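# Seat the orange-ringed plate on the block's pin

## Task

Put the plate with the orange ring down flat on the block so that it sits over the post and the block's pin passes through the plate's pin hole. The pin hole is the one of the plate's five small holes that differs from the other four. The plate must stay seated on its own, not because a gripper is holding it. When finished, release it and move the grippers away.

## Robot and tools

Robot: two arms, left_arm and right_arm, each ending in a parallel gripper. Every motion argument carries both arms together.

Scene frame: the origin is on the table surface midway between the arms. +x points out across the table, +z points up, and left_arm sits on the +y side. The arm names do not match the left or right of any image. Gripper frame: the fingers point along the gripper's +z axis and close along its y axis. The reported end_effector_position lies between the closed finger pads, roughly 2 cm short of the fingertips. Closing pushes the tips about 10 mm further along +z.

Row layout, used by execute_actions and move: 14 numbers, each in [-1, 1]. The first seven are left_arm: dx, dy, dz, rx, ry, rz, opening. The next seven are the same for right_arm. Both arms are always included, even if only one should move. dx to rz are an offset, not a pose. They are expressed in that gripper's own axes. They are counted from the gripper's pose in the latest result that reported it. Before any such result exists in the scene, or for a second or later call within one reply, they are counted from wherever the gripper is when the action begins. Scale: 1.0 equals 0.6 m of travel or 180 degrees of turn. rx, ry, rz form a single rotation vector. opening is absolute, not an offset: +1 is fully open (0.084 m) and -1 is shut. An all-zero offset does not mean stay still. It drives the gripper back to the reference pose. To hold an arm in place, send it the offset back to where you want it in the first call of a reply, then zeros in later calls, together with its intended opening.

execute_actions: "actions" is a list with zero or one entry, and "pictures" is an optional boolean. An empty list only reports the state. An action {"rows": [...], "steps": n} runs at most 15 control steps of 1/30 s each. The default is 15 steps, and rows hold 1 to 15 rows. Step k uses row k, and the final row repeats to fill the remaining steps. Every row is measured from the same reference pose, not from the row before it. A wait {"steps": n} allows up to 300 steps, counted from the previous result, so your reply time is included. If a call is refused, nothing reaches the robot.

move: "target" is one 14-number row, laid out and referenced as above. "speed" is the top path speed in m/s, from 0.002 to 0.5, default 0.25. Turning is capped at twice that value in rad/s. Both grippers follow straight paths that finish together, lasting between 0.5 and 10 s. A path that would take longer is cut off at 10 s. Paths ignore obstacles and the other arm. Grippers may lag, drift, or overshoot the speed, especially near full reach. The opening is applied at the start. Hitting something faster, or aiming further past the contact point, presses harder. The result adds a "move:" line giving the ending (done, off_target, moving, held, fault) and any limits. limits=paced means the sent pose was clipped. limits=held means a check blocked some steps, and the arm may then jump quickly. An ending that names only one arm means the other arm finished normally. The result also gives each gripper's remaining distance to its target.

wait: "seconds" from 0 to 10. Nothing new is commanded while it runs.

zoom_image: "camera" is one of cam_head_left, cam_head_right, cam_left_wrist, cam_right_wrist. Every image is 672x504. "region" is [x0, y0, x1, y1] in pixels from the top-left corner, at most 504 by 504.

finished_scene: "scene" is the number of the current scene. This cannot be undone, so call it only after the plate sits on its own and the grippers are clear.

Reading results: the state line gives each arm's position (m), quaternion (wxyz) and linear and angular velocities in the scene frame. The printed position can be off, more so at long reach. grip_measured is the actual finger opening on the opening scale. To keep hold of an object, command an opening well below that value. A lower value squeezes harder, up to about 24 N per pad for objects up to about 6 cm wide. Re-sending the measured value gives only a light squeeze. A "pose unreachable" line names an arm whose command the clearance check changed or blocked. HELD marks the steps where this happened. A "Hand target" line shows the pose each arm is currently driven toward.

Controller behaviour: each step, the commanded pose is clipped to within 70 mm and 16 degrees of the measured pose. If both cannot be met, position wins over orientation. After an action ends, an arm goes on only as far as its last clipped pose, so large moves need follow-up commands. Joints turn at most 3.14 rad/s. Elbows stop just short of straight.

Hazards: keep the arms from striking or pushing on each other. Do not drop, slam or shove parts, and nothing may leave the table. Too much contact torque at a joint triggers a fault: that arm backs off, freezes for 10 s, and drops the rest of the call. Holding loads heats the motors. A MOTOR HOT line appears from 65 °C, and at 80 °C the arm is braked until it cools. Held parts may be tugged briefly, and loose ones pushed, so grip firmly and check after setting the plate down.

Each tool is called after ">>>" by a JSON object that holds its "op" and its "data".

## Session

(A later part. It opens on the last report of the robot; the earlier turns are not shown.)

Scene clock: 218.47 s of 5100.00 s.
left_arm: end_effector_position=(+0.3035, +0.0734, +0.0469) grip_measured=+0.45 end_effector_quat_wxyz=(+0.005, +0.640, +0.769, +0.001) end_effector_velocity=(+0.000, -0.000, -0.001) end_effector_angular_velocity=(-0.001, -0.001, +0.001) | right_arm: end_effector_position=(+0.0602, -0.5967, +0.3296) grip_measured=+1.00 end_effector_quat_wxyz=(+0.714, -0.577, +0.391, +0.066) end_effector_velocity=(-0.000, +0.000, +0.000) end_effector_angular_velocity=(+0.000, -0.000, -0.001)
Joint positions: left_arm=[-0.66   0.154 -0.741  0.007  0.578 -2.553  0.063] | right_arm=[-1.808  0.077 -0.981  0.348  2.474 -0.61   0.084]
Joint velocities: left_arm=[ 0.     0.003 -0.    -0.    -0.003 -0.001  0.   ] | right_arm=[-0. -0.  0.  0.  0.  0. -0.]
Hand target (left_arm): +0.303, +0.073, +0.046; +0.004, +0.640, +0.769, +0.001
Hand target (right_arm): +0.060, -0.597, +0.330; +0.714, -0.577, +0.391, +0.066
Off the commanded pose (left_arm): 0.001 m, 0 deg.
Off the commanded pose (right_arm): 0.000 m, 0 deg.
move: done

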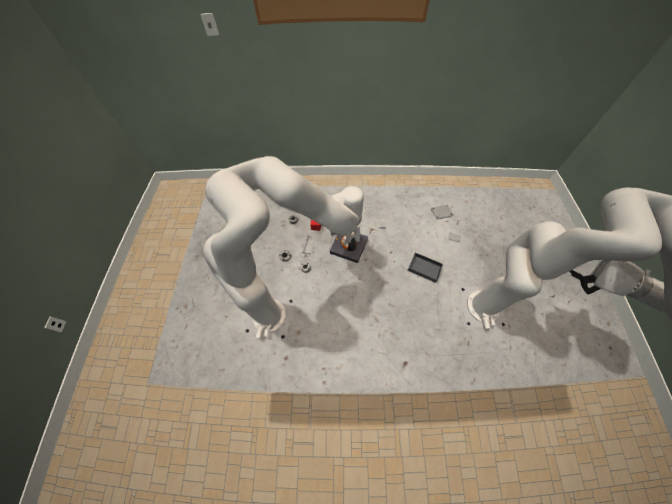

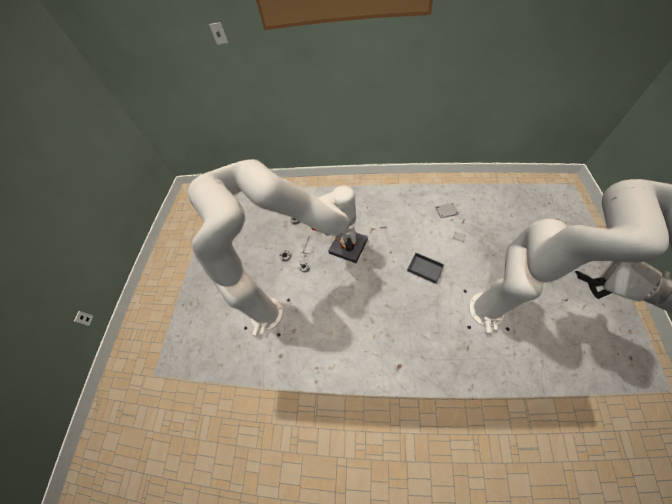

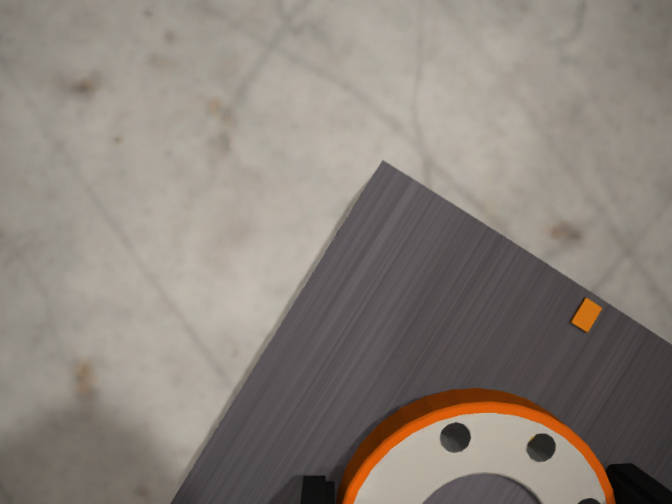

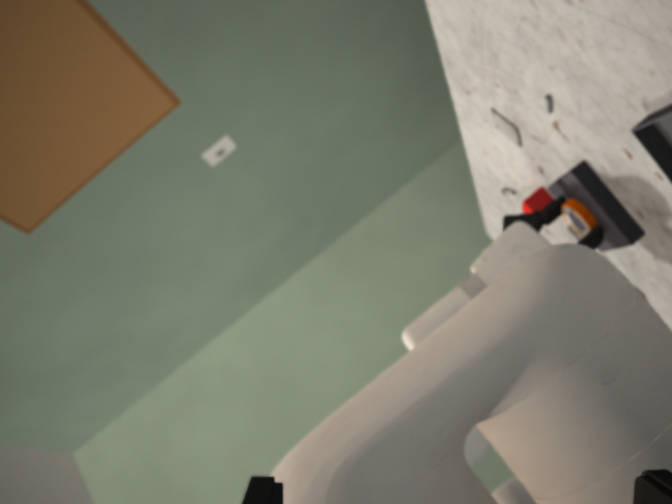

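>>> {"op": "move", "data": {"target": [0,0,-0.0005,0,0,0.011,-0.6,0,0,0,0,0,0,1], "speed": 0.01}}

>>> {"op": "zoom_image", "data": {"camera": "cam_left_wrist", "region": [400, 400, 600, 504]}}

Scene clock: 224.00 s of 5100.00 s.
left_arm: end_effector_position=(+0.3032, +0.0737, +0.0469) grip_measured=+0.45 end_effector_quat_wxyz=(+0.004, +0.653, +0.758, +0.002) end_effector_velocity=(+0.001, +0.000, +0.000) end_effector_angular_velocity=(-0.001, -0.000, -0.001) | right_arm: end_effector_position=(+0.0602, -0.5967, +0.3296) grip_measured=+1.00 end_effector_quat_wxyz=(+0.714, -0.577, +0.391, +0.066) end_effector_velocity=(+0.001, -0.000, +0.000) end_effector_angular_velocity=(+0.001, -0.002, +0.000)
Joint positions: left_arm=[-0.661  0.154 -0.741  0.007  0.579 -2.519  0.063] | right_arm=[-1.808  0.077 -0.981  0.348  2.474 -0.61   0.084]
Joint velocities: left_arm=[ 0.001  0.001 -0.001 -0.001 -0.001  0.003 -0.   ] | right_arm=[ 0.001 -0.    -0.     0.002  0.001 -0.     0.   ]
Hand target (left_arm): +0.303, +0.073, +0.047; +0.005, +0.653, +0.757, +0.002
Hand target (right_arm): +0.060, -0.597, +0.330; +0.714, -0.577, +0.391, +0.066
Off the commanded pose (left_arm): 0.001 m, 0 deg.
Off the commanded pose (right_arm): 0.000 m, 0 deg.
After step 90, 0.57 s passed at rest.
move: done

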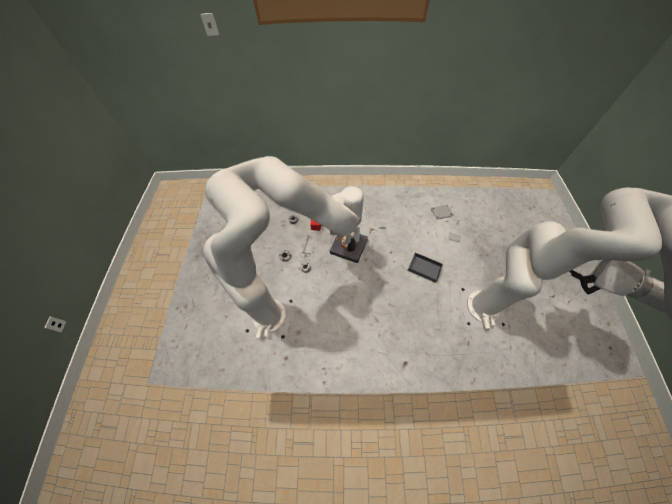

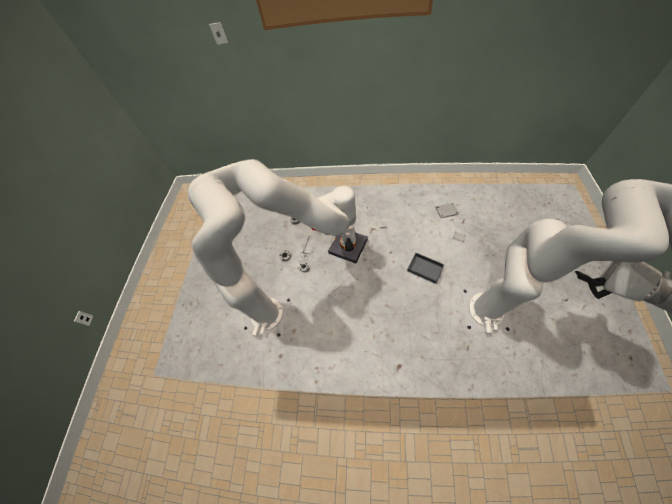

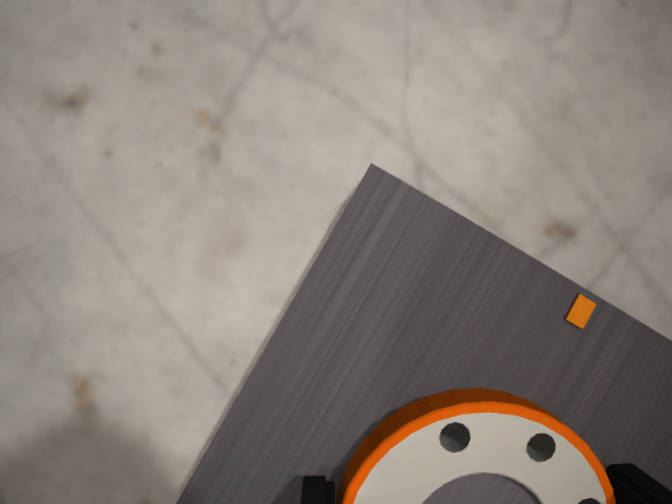

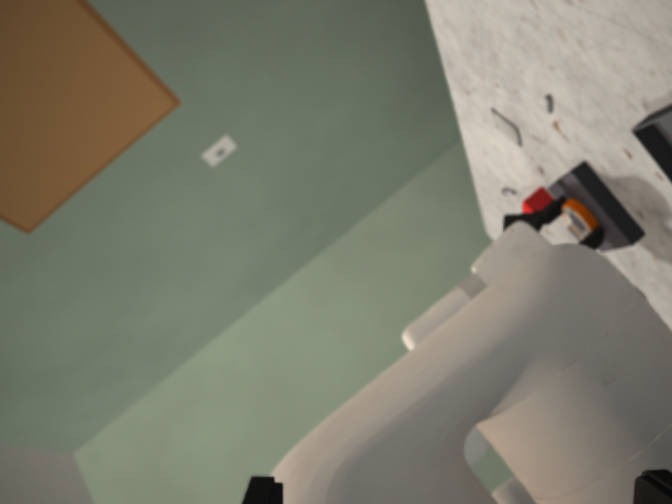

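Region (400, 400, 600, 504) of cam_left_wrist's 672x504 image, scaled by 2.520, with more detail than that image has; it fills the top 262 rows of this view, and the rest is white.

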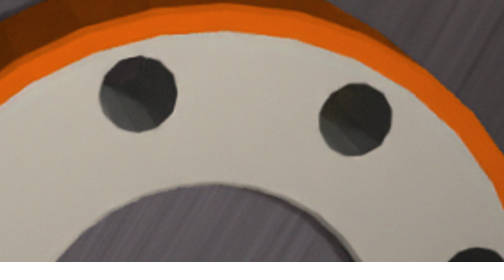

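>>> {"op": "move", "data": {"target": [0,0,0.004,0,0,0,-0.6,0,0,0,0,0,0,1], "speed": 0.008}}

>>> {"op": "zoom_image", "data": {"camera": "cam_left_wrist", "region": [400, 400, 600, 504]}}

Scene clock: 227.07 s of 5100.00 s.
left_arm: end_effector_position=(+0.3044, +0.0726, +0.0462) grip_measured=+0.45 end_effector_quat_wxyz=(+0.006, +0.653, +0.758, +0.001) end_effector_velocity=(-0.001, +0.001, -0.002) end_effector_angular_velocity=(+0.001, +0.002, +0.001) | right_arm: end_effector_position=(+0.0602, -0.5967, +0.3296) grip_measured=+1.00 end_effector_quat_wxyz=(+0.714, -0.577, +0.391, +0.066) end_effector_velocity=(-0.000, +0.000, +0.000) end_effector_angular_velocity=(+0.001, +0.001, +0.001)
Joint positions: left_arm=[-0.66   0.158 -0.742  0.007  0.572 -2.519  0.063] | right_arm=[-1.808  0.077 -0.981  0.348  2.474 -0.61   0.084]
Joint velocities: left_arm=[ 0.     0.003  0.003 -0.001 -0.004 -0.    -0.003] | right_arm=[ 0.    -0.     0.    -0.002  0.001  0.001  0.   ]
Hand target (left_arm): +0.303, +0.074, +0.045; +0.004, +0.653, +0.758, +0.002
Hand target (right_arm): +0.060, -0.597, +0.330; +0.714, -0.577, +0.391, +0.066
Off the commanded pose (left_arm): 0.002 m, 0 deg.
Off the commanded pose (right_arm): 0.000 m, 0 deg.
move: done

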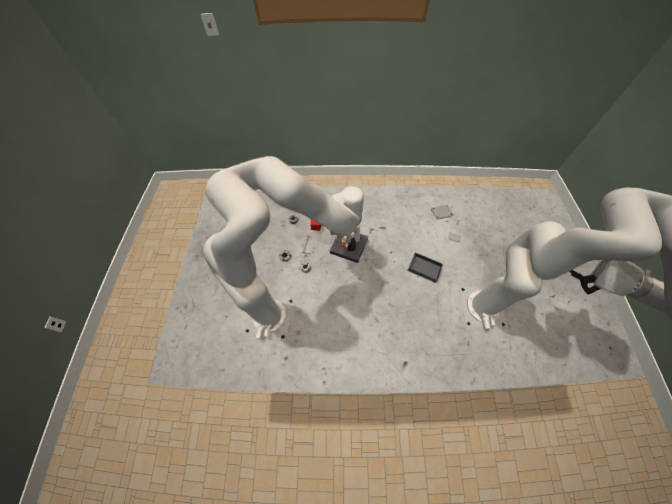

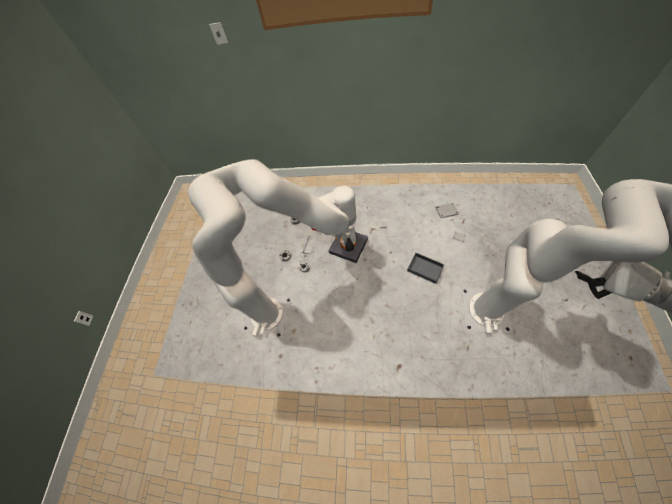

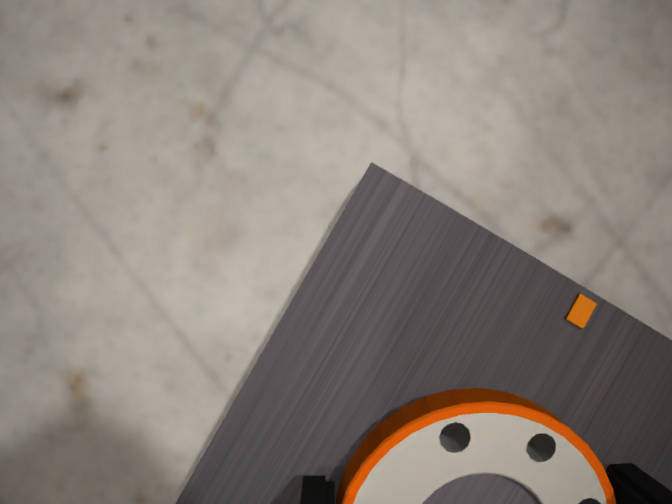

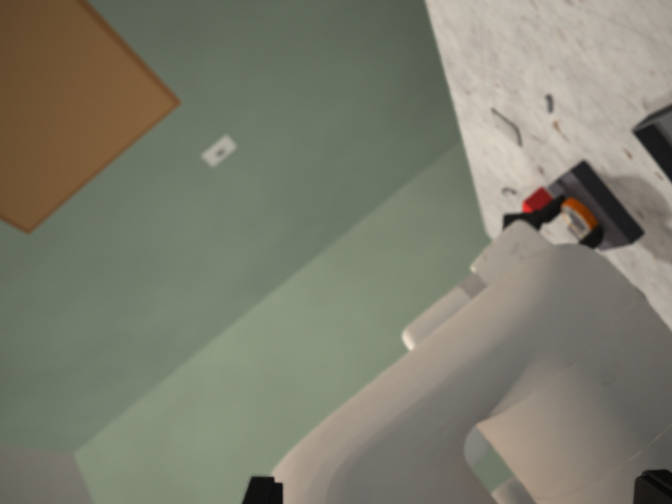

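Region (400, 400, 600, 504) of cam_left_wrist's 672x504 image, scaled by 2.520, with more detail than that image has; it fills the top 262 rows of this view, and the rest is white.

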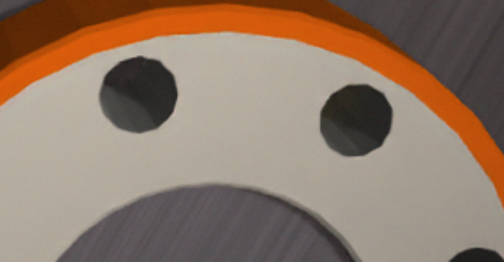

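>>> {"op": "move", "data": {"target": [0,0,-0.0015,0,0,-0.0056,-0.6,0,0,0,0,0,0,1], "speed": 0.008}}

>>> {"op": "move", "data": {"target": [0,0,0.004,0,0,0,-0.6,0,0,0,0,0,0,1], "speed": 0.008}}

>>> {"op": "zoom_image", "data": {"camera": "cam_left_wrist", "region": [400, 400, 600, 504]}}

Scene clock: 231.80 s of 5100.00 s.
left_arm: end_effector_position=(+0.3027, +0.0742, +0.0455) grip_measured=+0.45 end_effector_quat_wxyz=(+0.003, +0.646, +0.763, +0.002) end_effector_velocity=(+0.008, -0.006, +0.006) end_effector_angular_velocity=(-0.019, -0.018, +0.005) | right_arm: end_effector_position=(+0.0602, -0.5967, +0.3296) grip_measured=+1.00 end_effector_quat_wxyz=(+0.714, -0.577, +0.391, +0.066) end_effector_velocity=(+0.000, -0.000, -0.000) end_effector_angular_velocity=(-0.000, +0.001, -0.000)
Joint positions: left_arm=[-0.66   0.156 -0.739  0.007  0.577 -2.536  0.063] | right_arm=[-1.808  0.077 -0.981  0.348  2.474 -0.61   0.084]
Joint velocities: left_arm=[ 0.002 -0.002 -0.014  0.    -0.011 -0.003  0.   ] | right_arm=[ 0.    -0.    -0.     0.    -0.001  0.001  0.   ]
Hand target (left_arm): +0.304, +0.073, +0.047; +0.006, +0.646, +0.763, +0.001
Hand target (right_arm): +0.060, -0.597, +0.330; +0.714, -0.577, +0.391, +0.066
Off the commanded pose (left_arm): 0.003 m, 0 deg.
Off the commanded pose (right_arm): 0.000 m, 0 deg.
After step 90, 0.37 s passed at rest.
move: done

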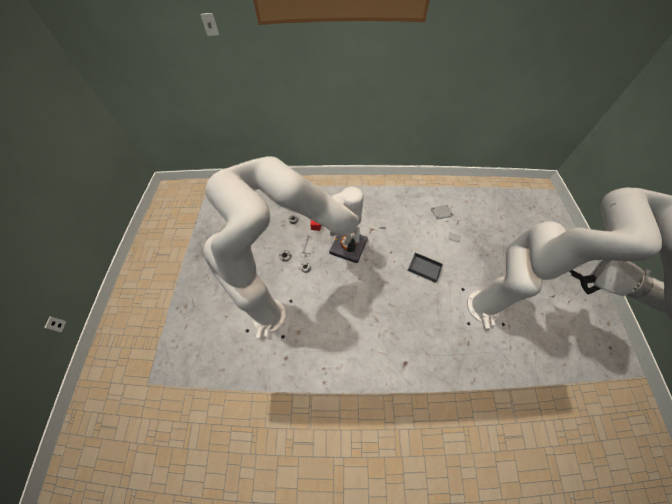

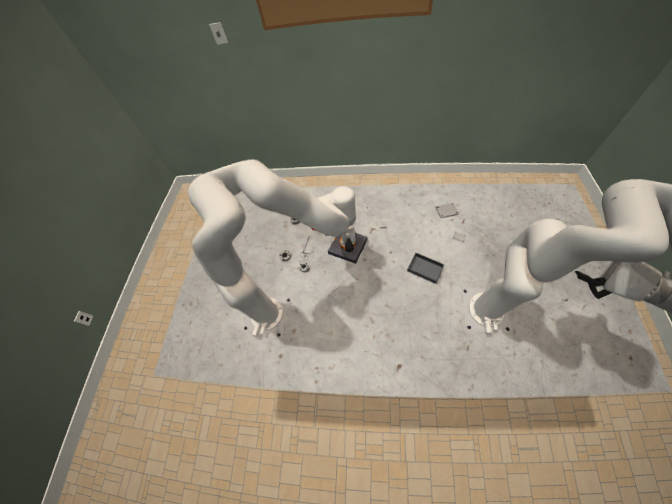

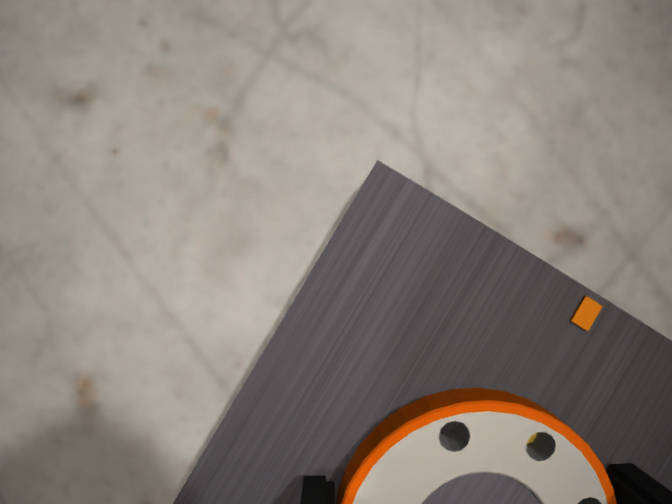

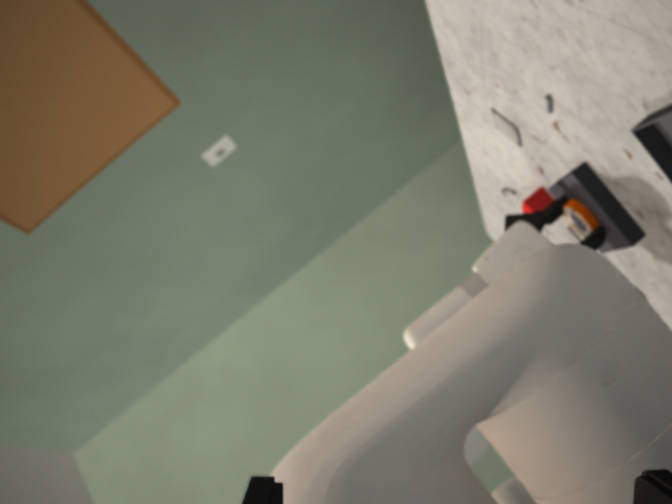

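Scene clock: 232.50 s of 5100.00 s.
left_arm: end_effector_position=(+0.3040, +0.0730, +0.0448) grip_measured=+0.45 end_effector_quat_wxyz=(+0.006, +0.646, +0.763, +0.001) end_effector_velocity=(-0.004, +0.003, -0.020) end_effector_angular_velocity=(+0.009, +0.007, -0.003) | right_arm: end_effector_position=(+0.0602, -0.5967, +0.3296) grip_measured=+1.00 end_effector_quat_wxyz=(+0.714, -0.577, +0.391, +0.066) end_effector_velocity=(+0.000, -0.000, -0.000) end_effector_angular_velocity=(-0.001, +0.001, -0.000)
Joint positions: left_arm=[-0.66   0.161 -0.741  0.007  0.569 -2.536  0.063] | right_arm=[-1.808  0.077 -0.981  0.348  2.474 -0.61   0.084]
Joint velocities: left_arm=[-0.001  0.045  0.014  0.002 -0.047  0.001 -0.001] | right_arm=[ 0.    -0.    -0.     0.    -0.001  0.001 -0.   ]
Hand target (left_arm): +0.303, +0.074, +0.043; +0.003, +0.646, +0.763, +0.002
Hand target (right_arm): +0.060, -0.597, +0.330; +0.714, -0.577, +0.391, +0.066
Off the commanded pose (left_arm): 0.002 m, 0 deg.
Off the commanded pose (right_arm): 0.000 m, 0 deg.
move: done

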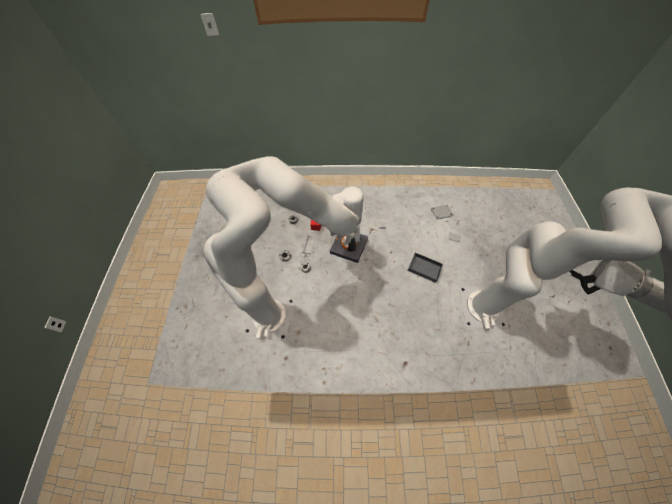

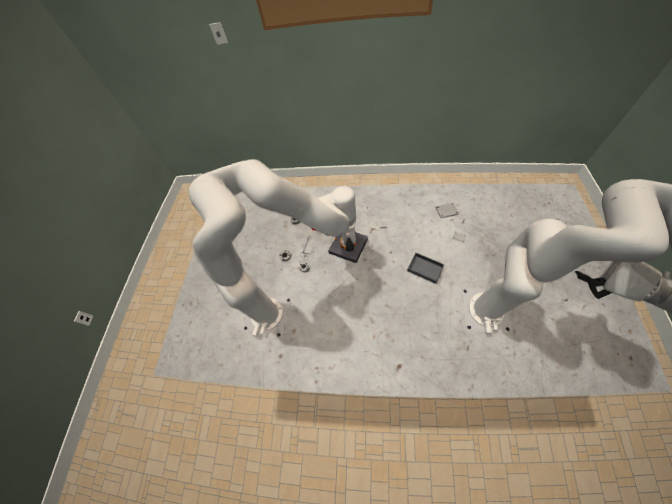

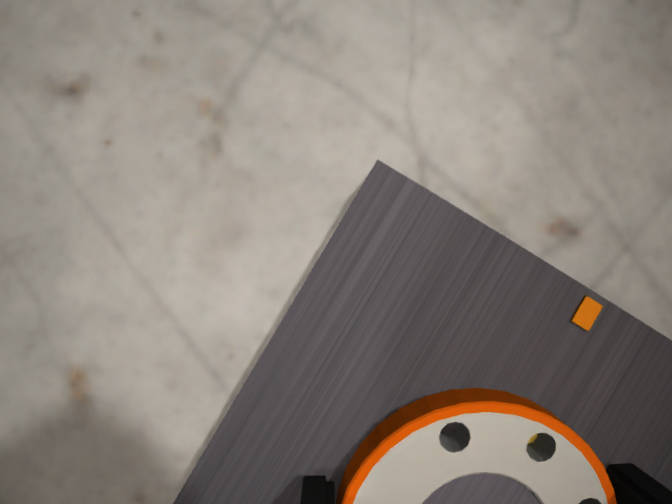

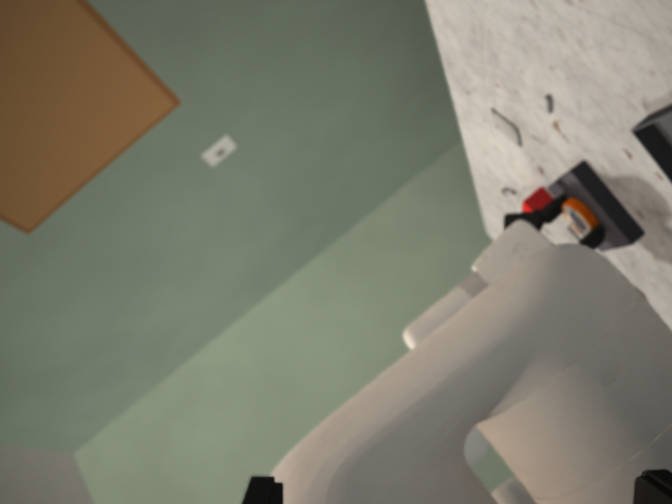

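Region (400, 400, 600, 504) of cam_left_wrist's 672x504 image, scaled by 2.520, with more detail than that image has; it fills the top 262 rows of this view, and the rest is white.

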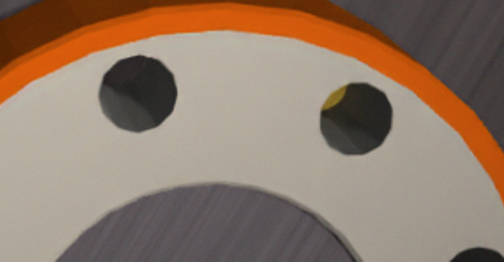

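Pin is entering the hole. Check state.

>>> {"op": "execute_actions", "data": {"actions": []}}

Scene clock: 233.23 s of 5100.00 s.
left_arm: end_effector_position=(+0.3029, +0.0741, +0.0433) grip_measured=+0.45 end_effector_quat_wxyz=(+0.004, +0.646, +0.763, +0.002) end_effector_velocity=(-0.001, +0.000, -0.001) end_effector_angular_velocity=(+0.001, +0.001, +0.001) | right_arm: end_effector_position=(+0.0602, -0.5967, +0.3296) grip_measured=+1.00 end_effector_quat_wxyz=(+0.714, -0.577, +0.391, +0.066) end_effector_velocity=(+0.000, +0.000, +0.000) end_effector_angular_velocity=(+0.001, -0.001, +0.002)
Joint positions: left_arm=[-0.66   0.162 -0.739  0.007  0.57  -2.536  0.063] | right_arm=[-1.808  0.077 -0.981  0.348  2.474 -0.61   0.084]
Joint velocities: left_arm=[-0.     0.001  0.001 -0.     0.    -0.001  0.   ] | right_arm=[ 0.001 -0.     0.    -0.     0.001 -0.001 -0.   ]
Hand target (left_arm): +0.303, +0.074, +0.043; +0.003, +0.646, +0.763, +0.002
Hand target (right_arm): +0.060, -0.597, +0.330; +0.714, -0.577, +0.391, +0.066
Off the commanded pose (left_arm): 0.000 m, 0 deg.
Off the commanded pose (right_arm): 0.000 m, 0 deg.
Steps of this call (steps 1 to 22: nothing new was sent). Readings (end_effector_position):
1: left_arm (+0.3039, +0.0731, +0.0440) | right_arm (+0.0602, -0.5967, +0.3296)
2: left_arm (+0.3038, +0.0732, +0.0436) | right_arm (+0.0602, -0.5967, +0.3296)
4: left_arm (+0.3038, +0.0732, +0.0433) | right_arm (+0.0602, -0.5967, +0.3296)
8: left_arm (+0.3037, +0.0733, +0.0433) | right_arm (+0.0602, -0.5967, +0.3296)
22: the state above

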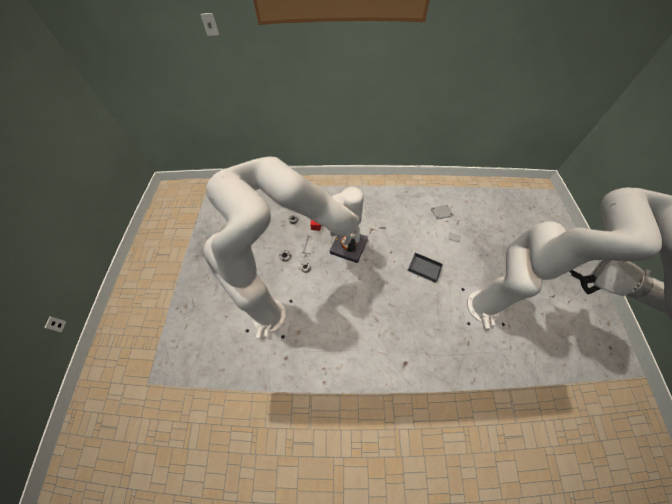

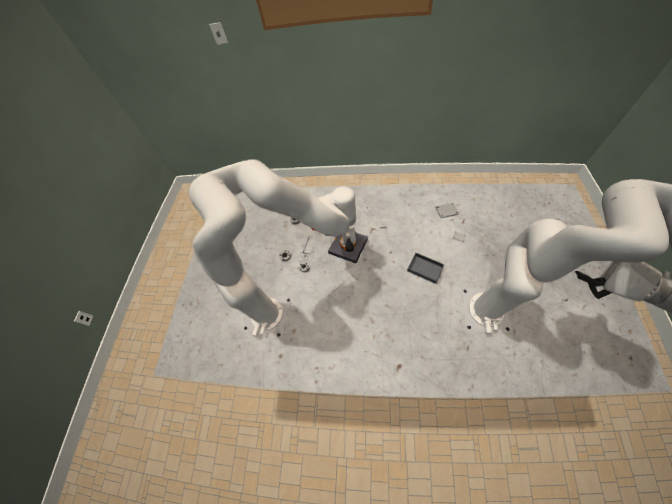

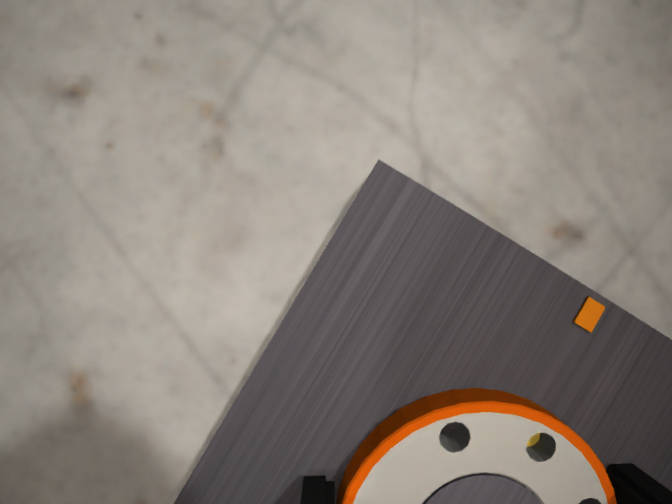

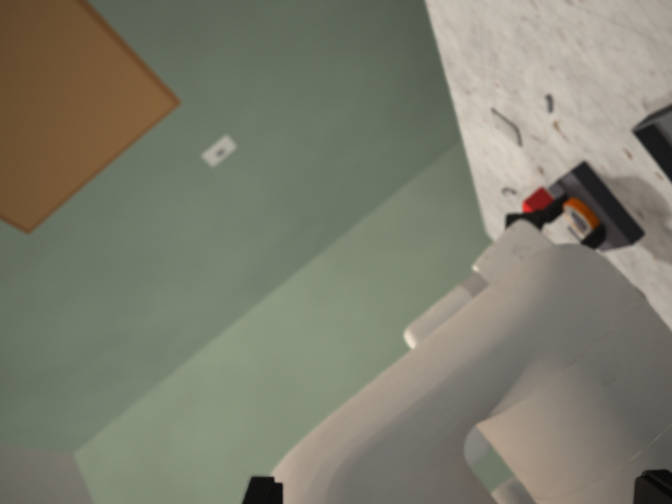

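>>> {"op": "move", "data": {"target": [0,0,0.004,0,0,0,-0.6,0,0,0,0,0,0,1], "speed": 0.008}}

>>> {"op": "wait", "data": {"seconds": 0.4}}

Scene clock: 235.03 s of 5100.00 s.
left_arm: end_effector_position=(+0.3029, +0.0741, +0.0412) grip_measured=+0.45 end_effector_quat_wxyz=(+0.004, +0.646, +0.763, +0.002) end_effector_velocity=(+0.001, +0.000, -0.000) end_effector_angular_velocity=(-0.000, -0.000, +0.001) | right_arm: end_effector_position=(+0.0602, -0.5967, +0.3296) grip_measured=+1.00 end_effector_quat_wxyz=(+0.714, -0.577, +0.391, +0.066) end_effector_velocity=(+0.000, +0.000, +0.000) end_effector_angular_velocity=(+0.000, +0.000, +0.002)
Joint positions: left_arm=[-0.66   0.168 -0.738  0.007  0.564 -2.536  0.063] | right_arm=[-1.808  0.077 -0.981  0.348  2.474 -0.61   0.084]
Joint velocities: left_arm=[ 0.001  0.001 -0.     0.001 -0.001 -0.     0.   ] | right_arm=[ 0.002  0.    -0.     0.     0.     0.001 -0.   ]
Hand target (left_arm): +0.303, +0.074, +0.041; +0.004, +0.646, +0.763, +0.002
Hand target (right_arm): +0.060, -0.597, +0.330; +0.714, -0.577, +0.391, +0.066
Off the commanded pose (left_arm): 0.000 m, 0 deg.
Off the commanded pose (right_arm): 0.000 m, 0 deg.
move: done

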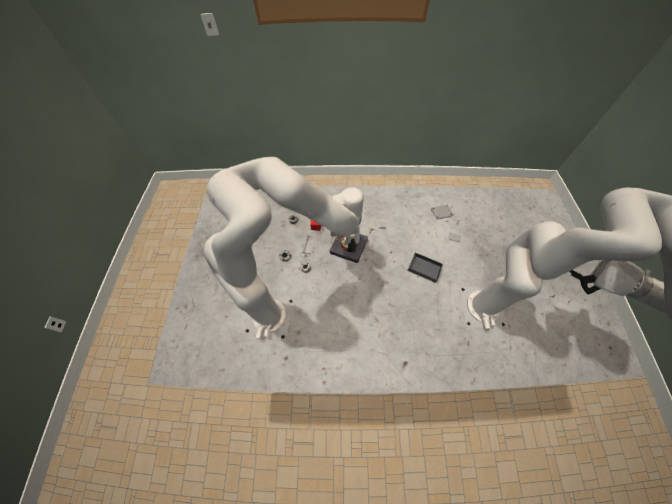

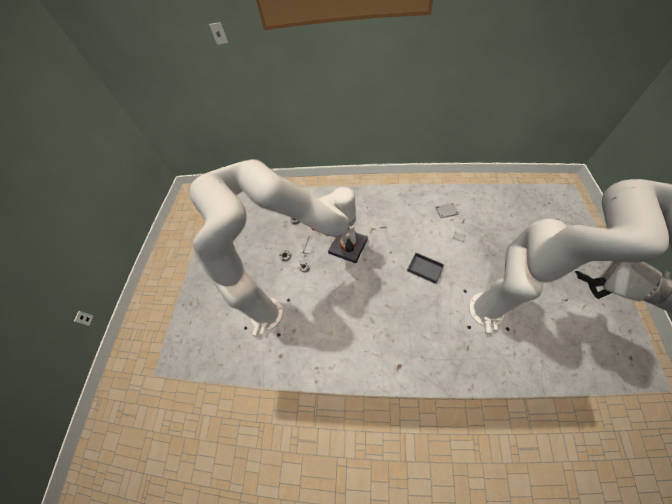

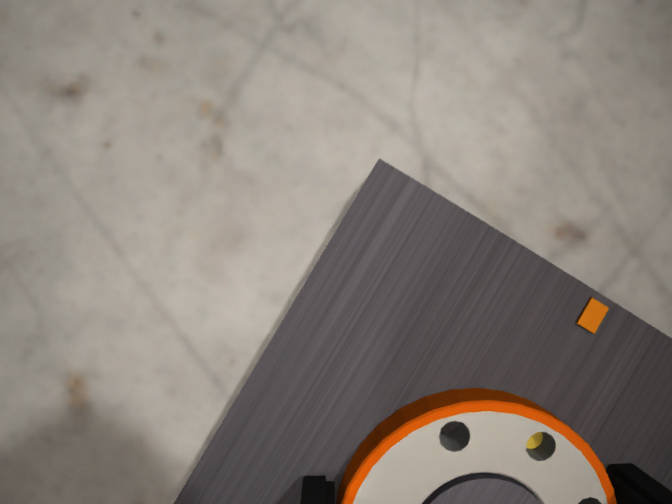

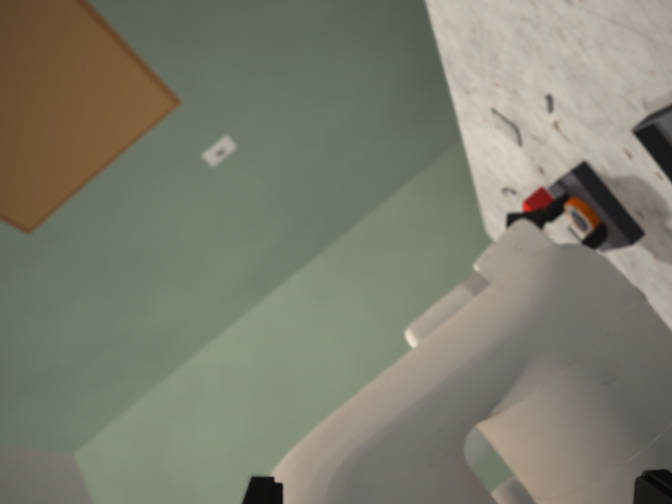

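Scene clock: 235.43 s of 5100.00 s.
left_arm: end_effector_position=(+0.3029, +0.0741, +0.0411) grip_measured=+0.45 end_effector_quat_wxyz=(+0.004, +0.646, +0.763, +0.002) end_effector_velocity=(+0.001, -0.001, +0.001) end_effector_angular_velocity=(-0.003, -0.002, -0.000) | right_arm: end_effector_position=(+0.0602, -0.5967, +0.3296) grip_measured=+1.00 end_effector_quat_wxyz=(+0.714, -0.577, +0.391, +0.066) end_effector_velocity=(+0.000, +0.000, +0.000) end_effector_angular_velocity=(+0.001, -0.000, +0.002)
Joint positions: left_arm=[-0.66   0.168 -0.739  0.007  0.563 -2.537  0.063] | right_arm=[-1.808  0.077 -0.981  0.348  2.474 -0.61   0.084]
Joint velocities: left_arm=[-0.    -0.001 -0.002 -0.001 -0.001  0.001  0.   ] | right_arm=[ 0.002 -0.    -0.     0.     0.001  0.    -0.   ]
Hand target (left_arm): +0.303, +0.074, +0.041; +0.004, +0.646, +0.763, +0.002
Hand target (right_arm): +0.060, -0.597, +0.330; +0.714, -0.577, +0.391, +0.066
Off the commanded pose (left_arm): 0.000 m, 0 deg.
Off the commanded pose (right_arm): 0.000 m, 0 deg.
Steps of this call (steps 1 to 12: nothing new was sent). Readings (end_effector_position):
1: left_arm (+0.3029, +0.0741, +0.0412) | right_arm (+0.0602, -0.5967, +0.3296)
2: left_arm (+0.3029, +0.0741, +0.0412) | right_arm (+0.0602, -0.5967, +0.3296)
4: left_arm (+0.3029, +0.0741, +0.0412) | right_arm (+0.0602, -0.5967, +0.3296)
8: left_arm (+0.3029, +0.0741, +0.0411) | right_arm (+0.0602, -0.5967, +0.3296)
12: the state above

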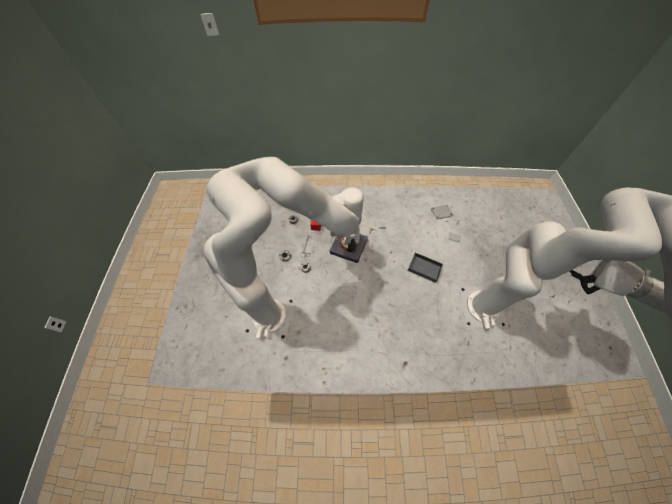

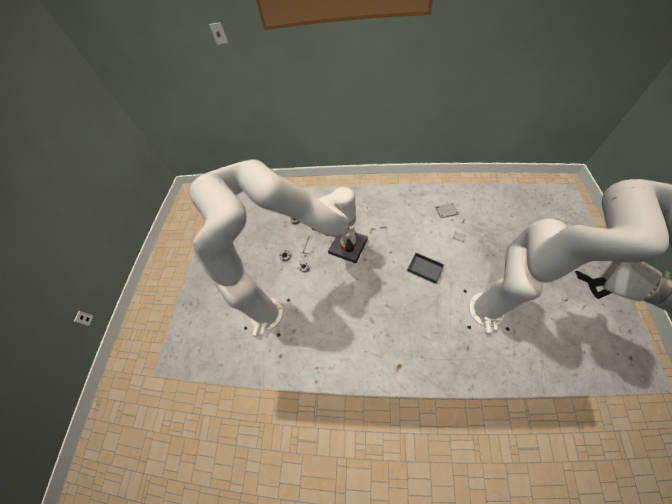

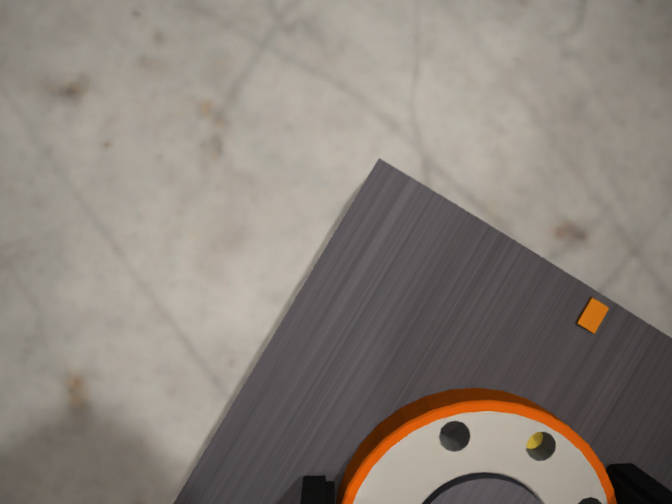

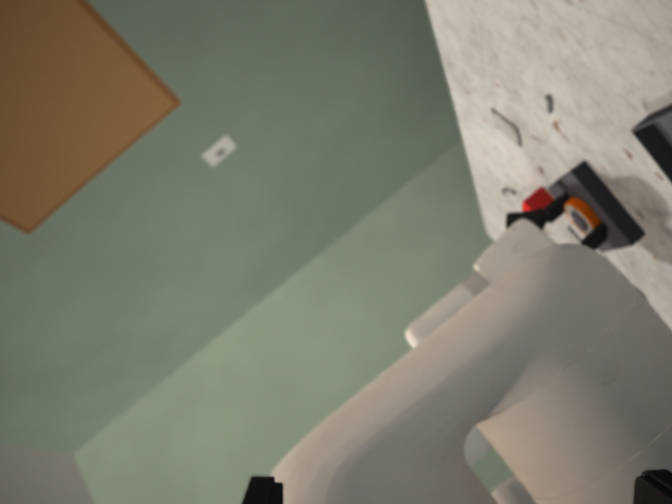

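Essentially seated. Release and move clear.

>>> {"op": "move", "data": {"target": [0,0,0,0,0,0,1,0,0,0,0,0,0,1], "speed": 0.02}}

>>> {"op": "move", "data": {"target": [-0.08,0,-0.2,0,0,0,1,0,0,0,0,0,0,1], "speed": 0.15}}

Scene clock: 239.23 s of 5100.00 s.
left_arm: end_effector_position=(+0.3029, +0.0741, +0.0410) grip_measured=+1.00 end_effector_quat_wxyz=(+0.003, +0.646, +0.763, +0.002) end_effector_velocity=(+0.000, -0.000, +0.001) end_effector_angular_velocity=(-0.001, -0.001, -0.000) | right_arm: end_effector_position=(+0.0602, -0.5967, +0.3296) grip_measured=+1.00 end_effector_quat_wxyz=(+0.714, -0.577, +0.391, +0.066) end_effector_velocity=(-0.000, +0.000, +0.000) end_effector_angular_velocity=(+0.001, +0.001, +0.002)
Joint positions: left_arm=[-0.66   0.168 -0.738  0.007  0.563 -2.537  0.084] | right_arm=[-1.808  0.077 -0.981  0.348  2.474 -0.61   0.084]
Joint velocities: left_arm=[-0.001 -0.002 -0.    -0.     0.001 -0.     0.   ] | right_arm=[ 0.001 -0.    -0.    -0.002  0.    -0.     0.   ]
Hand target (left_arm): +0.303, +0.074, +0.041; +0.004, +0.646, +0.763, +0.002
Hand target (right_arm): +0.060, -0.597, +0.330; +0.714, -0.577, +0.391, +0.066
Off the commanded pose (left_arm): 0.000 m, 0 deg.
Off the commanded pose (right_arm): 0.000 m, 0 deg.
After step 90, 0.10 s passed at rest.
move: done

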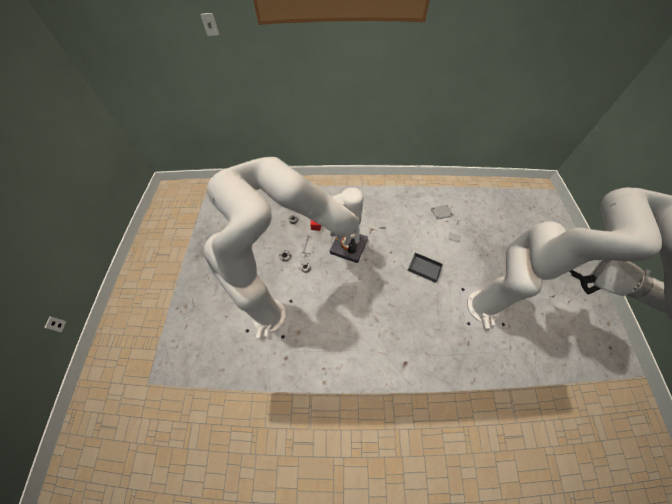

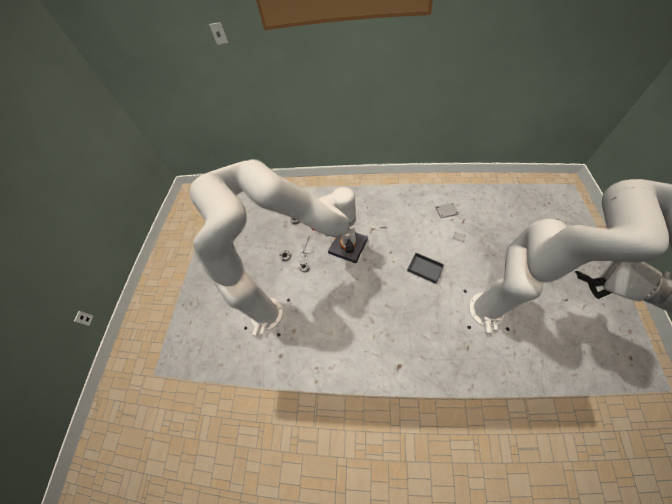

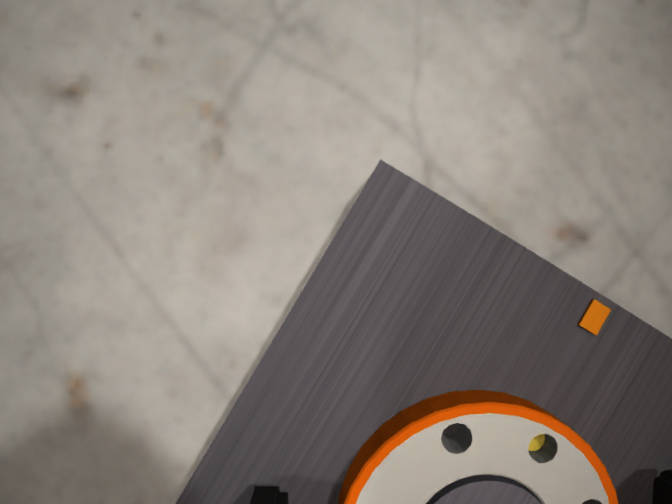

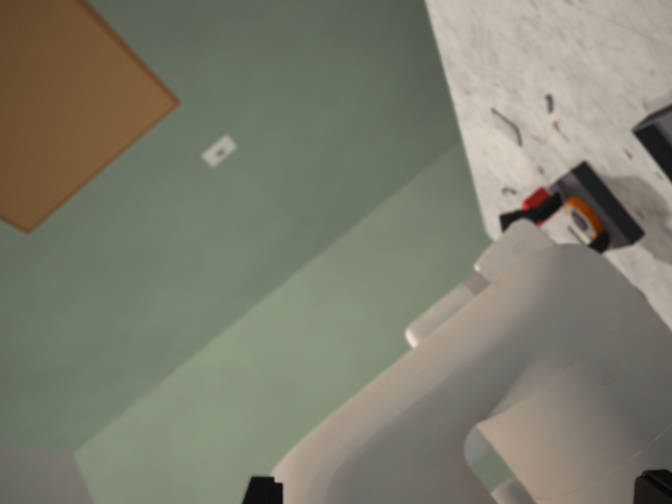

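Scene clock: 240.50 s of 5100.00 s.
left_arm: end_effector_position=(+0.3097, +0.0275, +0.1602) grip_measured=+1.00 end_effector_quat_wxyz=(+0.003, +0.646, +0.763, +0.002) end_effector_velocity=(+0.001, -0.003, +0.006) end_effector_angular_velocity=(-0.003, -0.004, -0.000) | right_arm: end_effector_position=(+0.0602, -0.5967, +0.3296) grip_measured=+1.00 end_effector_quat_wxyz=(+0.714, -0.577, +0.391, +0.066) end_effector_velocity=(-0.000, +0.000, +0.000) end_effector_angular_velocity=(+0.001, +0.000, +0.001)
Joint positions: left_arm=[-0.72   0.046 -0.992  0.005  0.941 -2.594  0.084] | right_arm=[-1.808  0.077 -0.981  0.348  2.474 -0.61   0.084]
Joint velocities: left_arm=[-0.002 -0.003 -0.013  0.001  0.011 -0.002  0.   ] | right_arm=[ 0.    -0.     0.    -0.     0.001  0.     0.   ]
Hand target (left_arm): +0.310, +0.027, +0.161; +0.003, +0.646, +0.763, +0.002
Hand target (right_arm): +0.060, -0.597, +0.330; +0.714, -0.577, +0.391, +0.066
Off the commanded pose (left_arm): 0.001 m, 0 deg.
Off the commanded pose (right_arm): 0.000 m, 0 deg.
move: done

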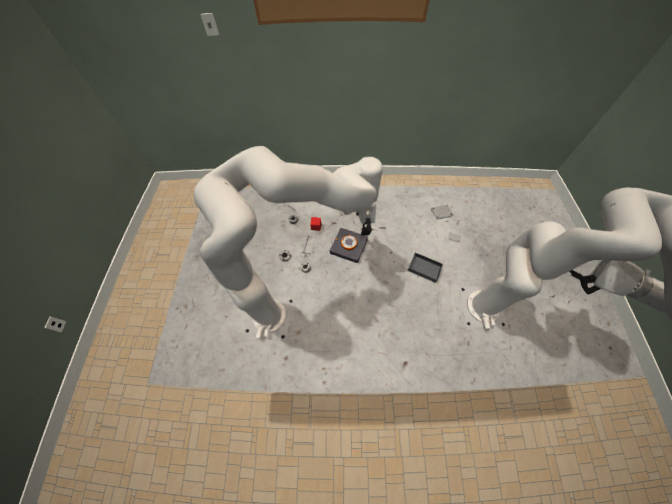

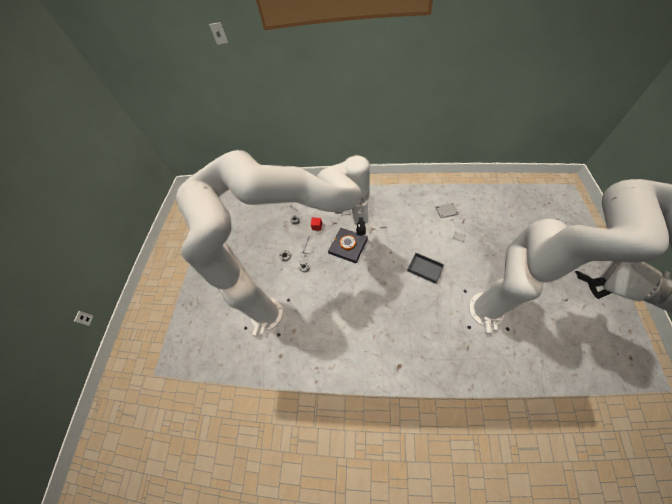

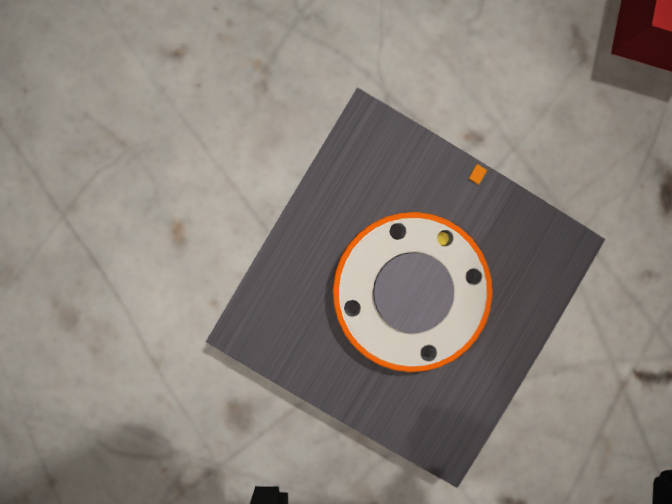

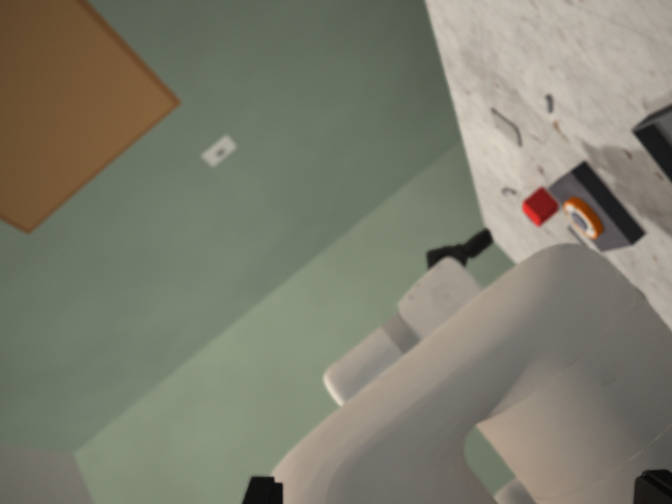

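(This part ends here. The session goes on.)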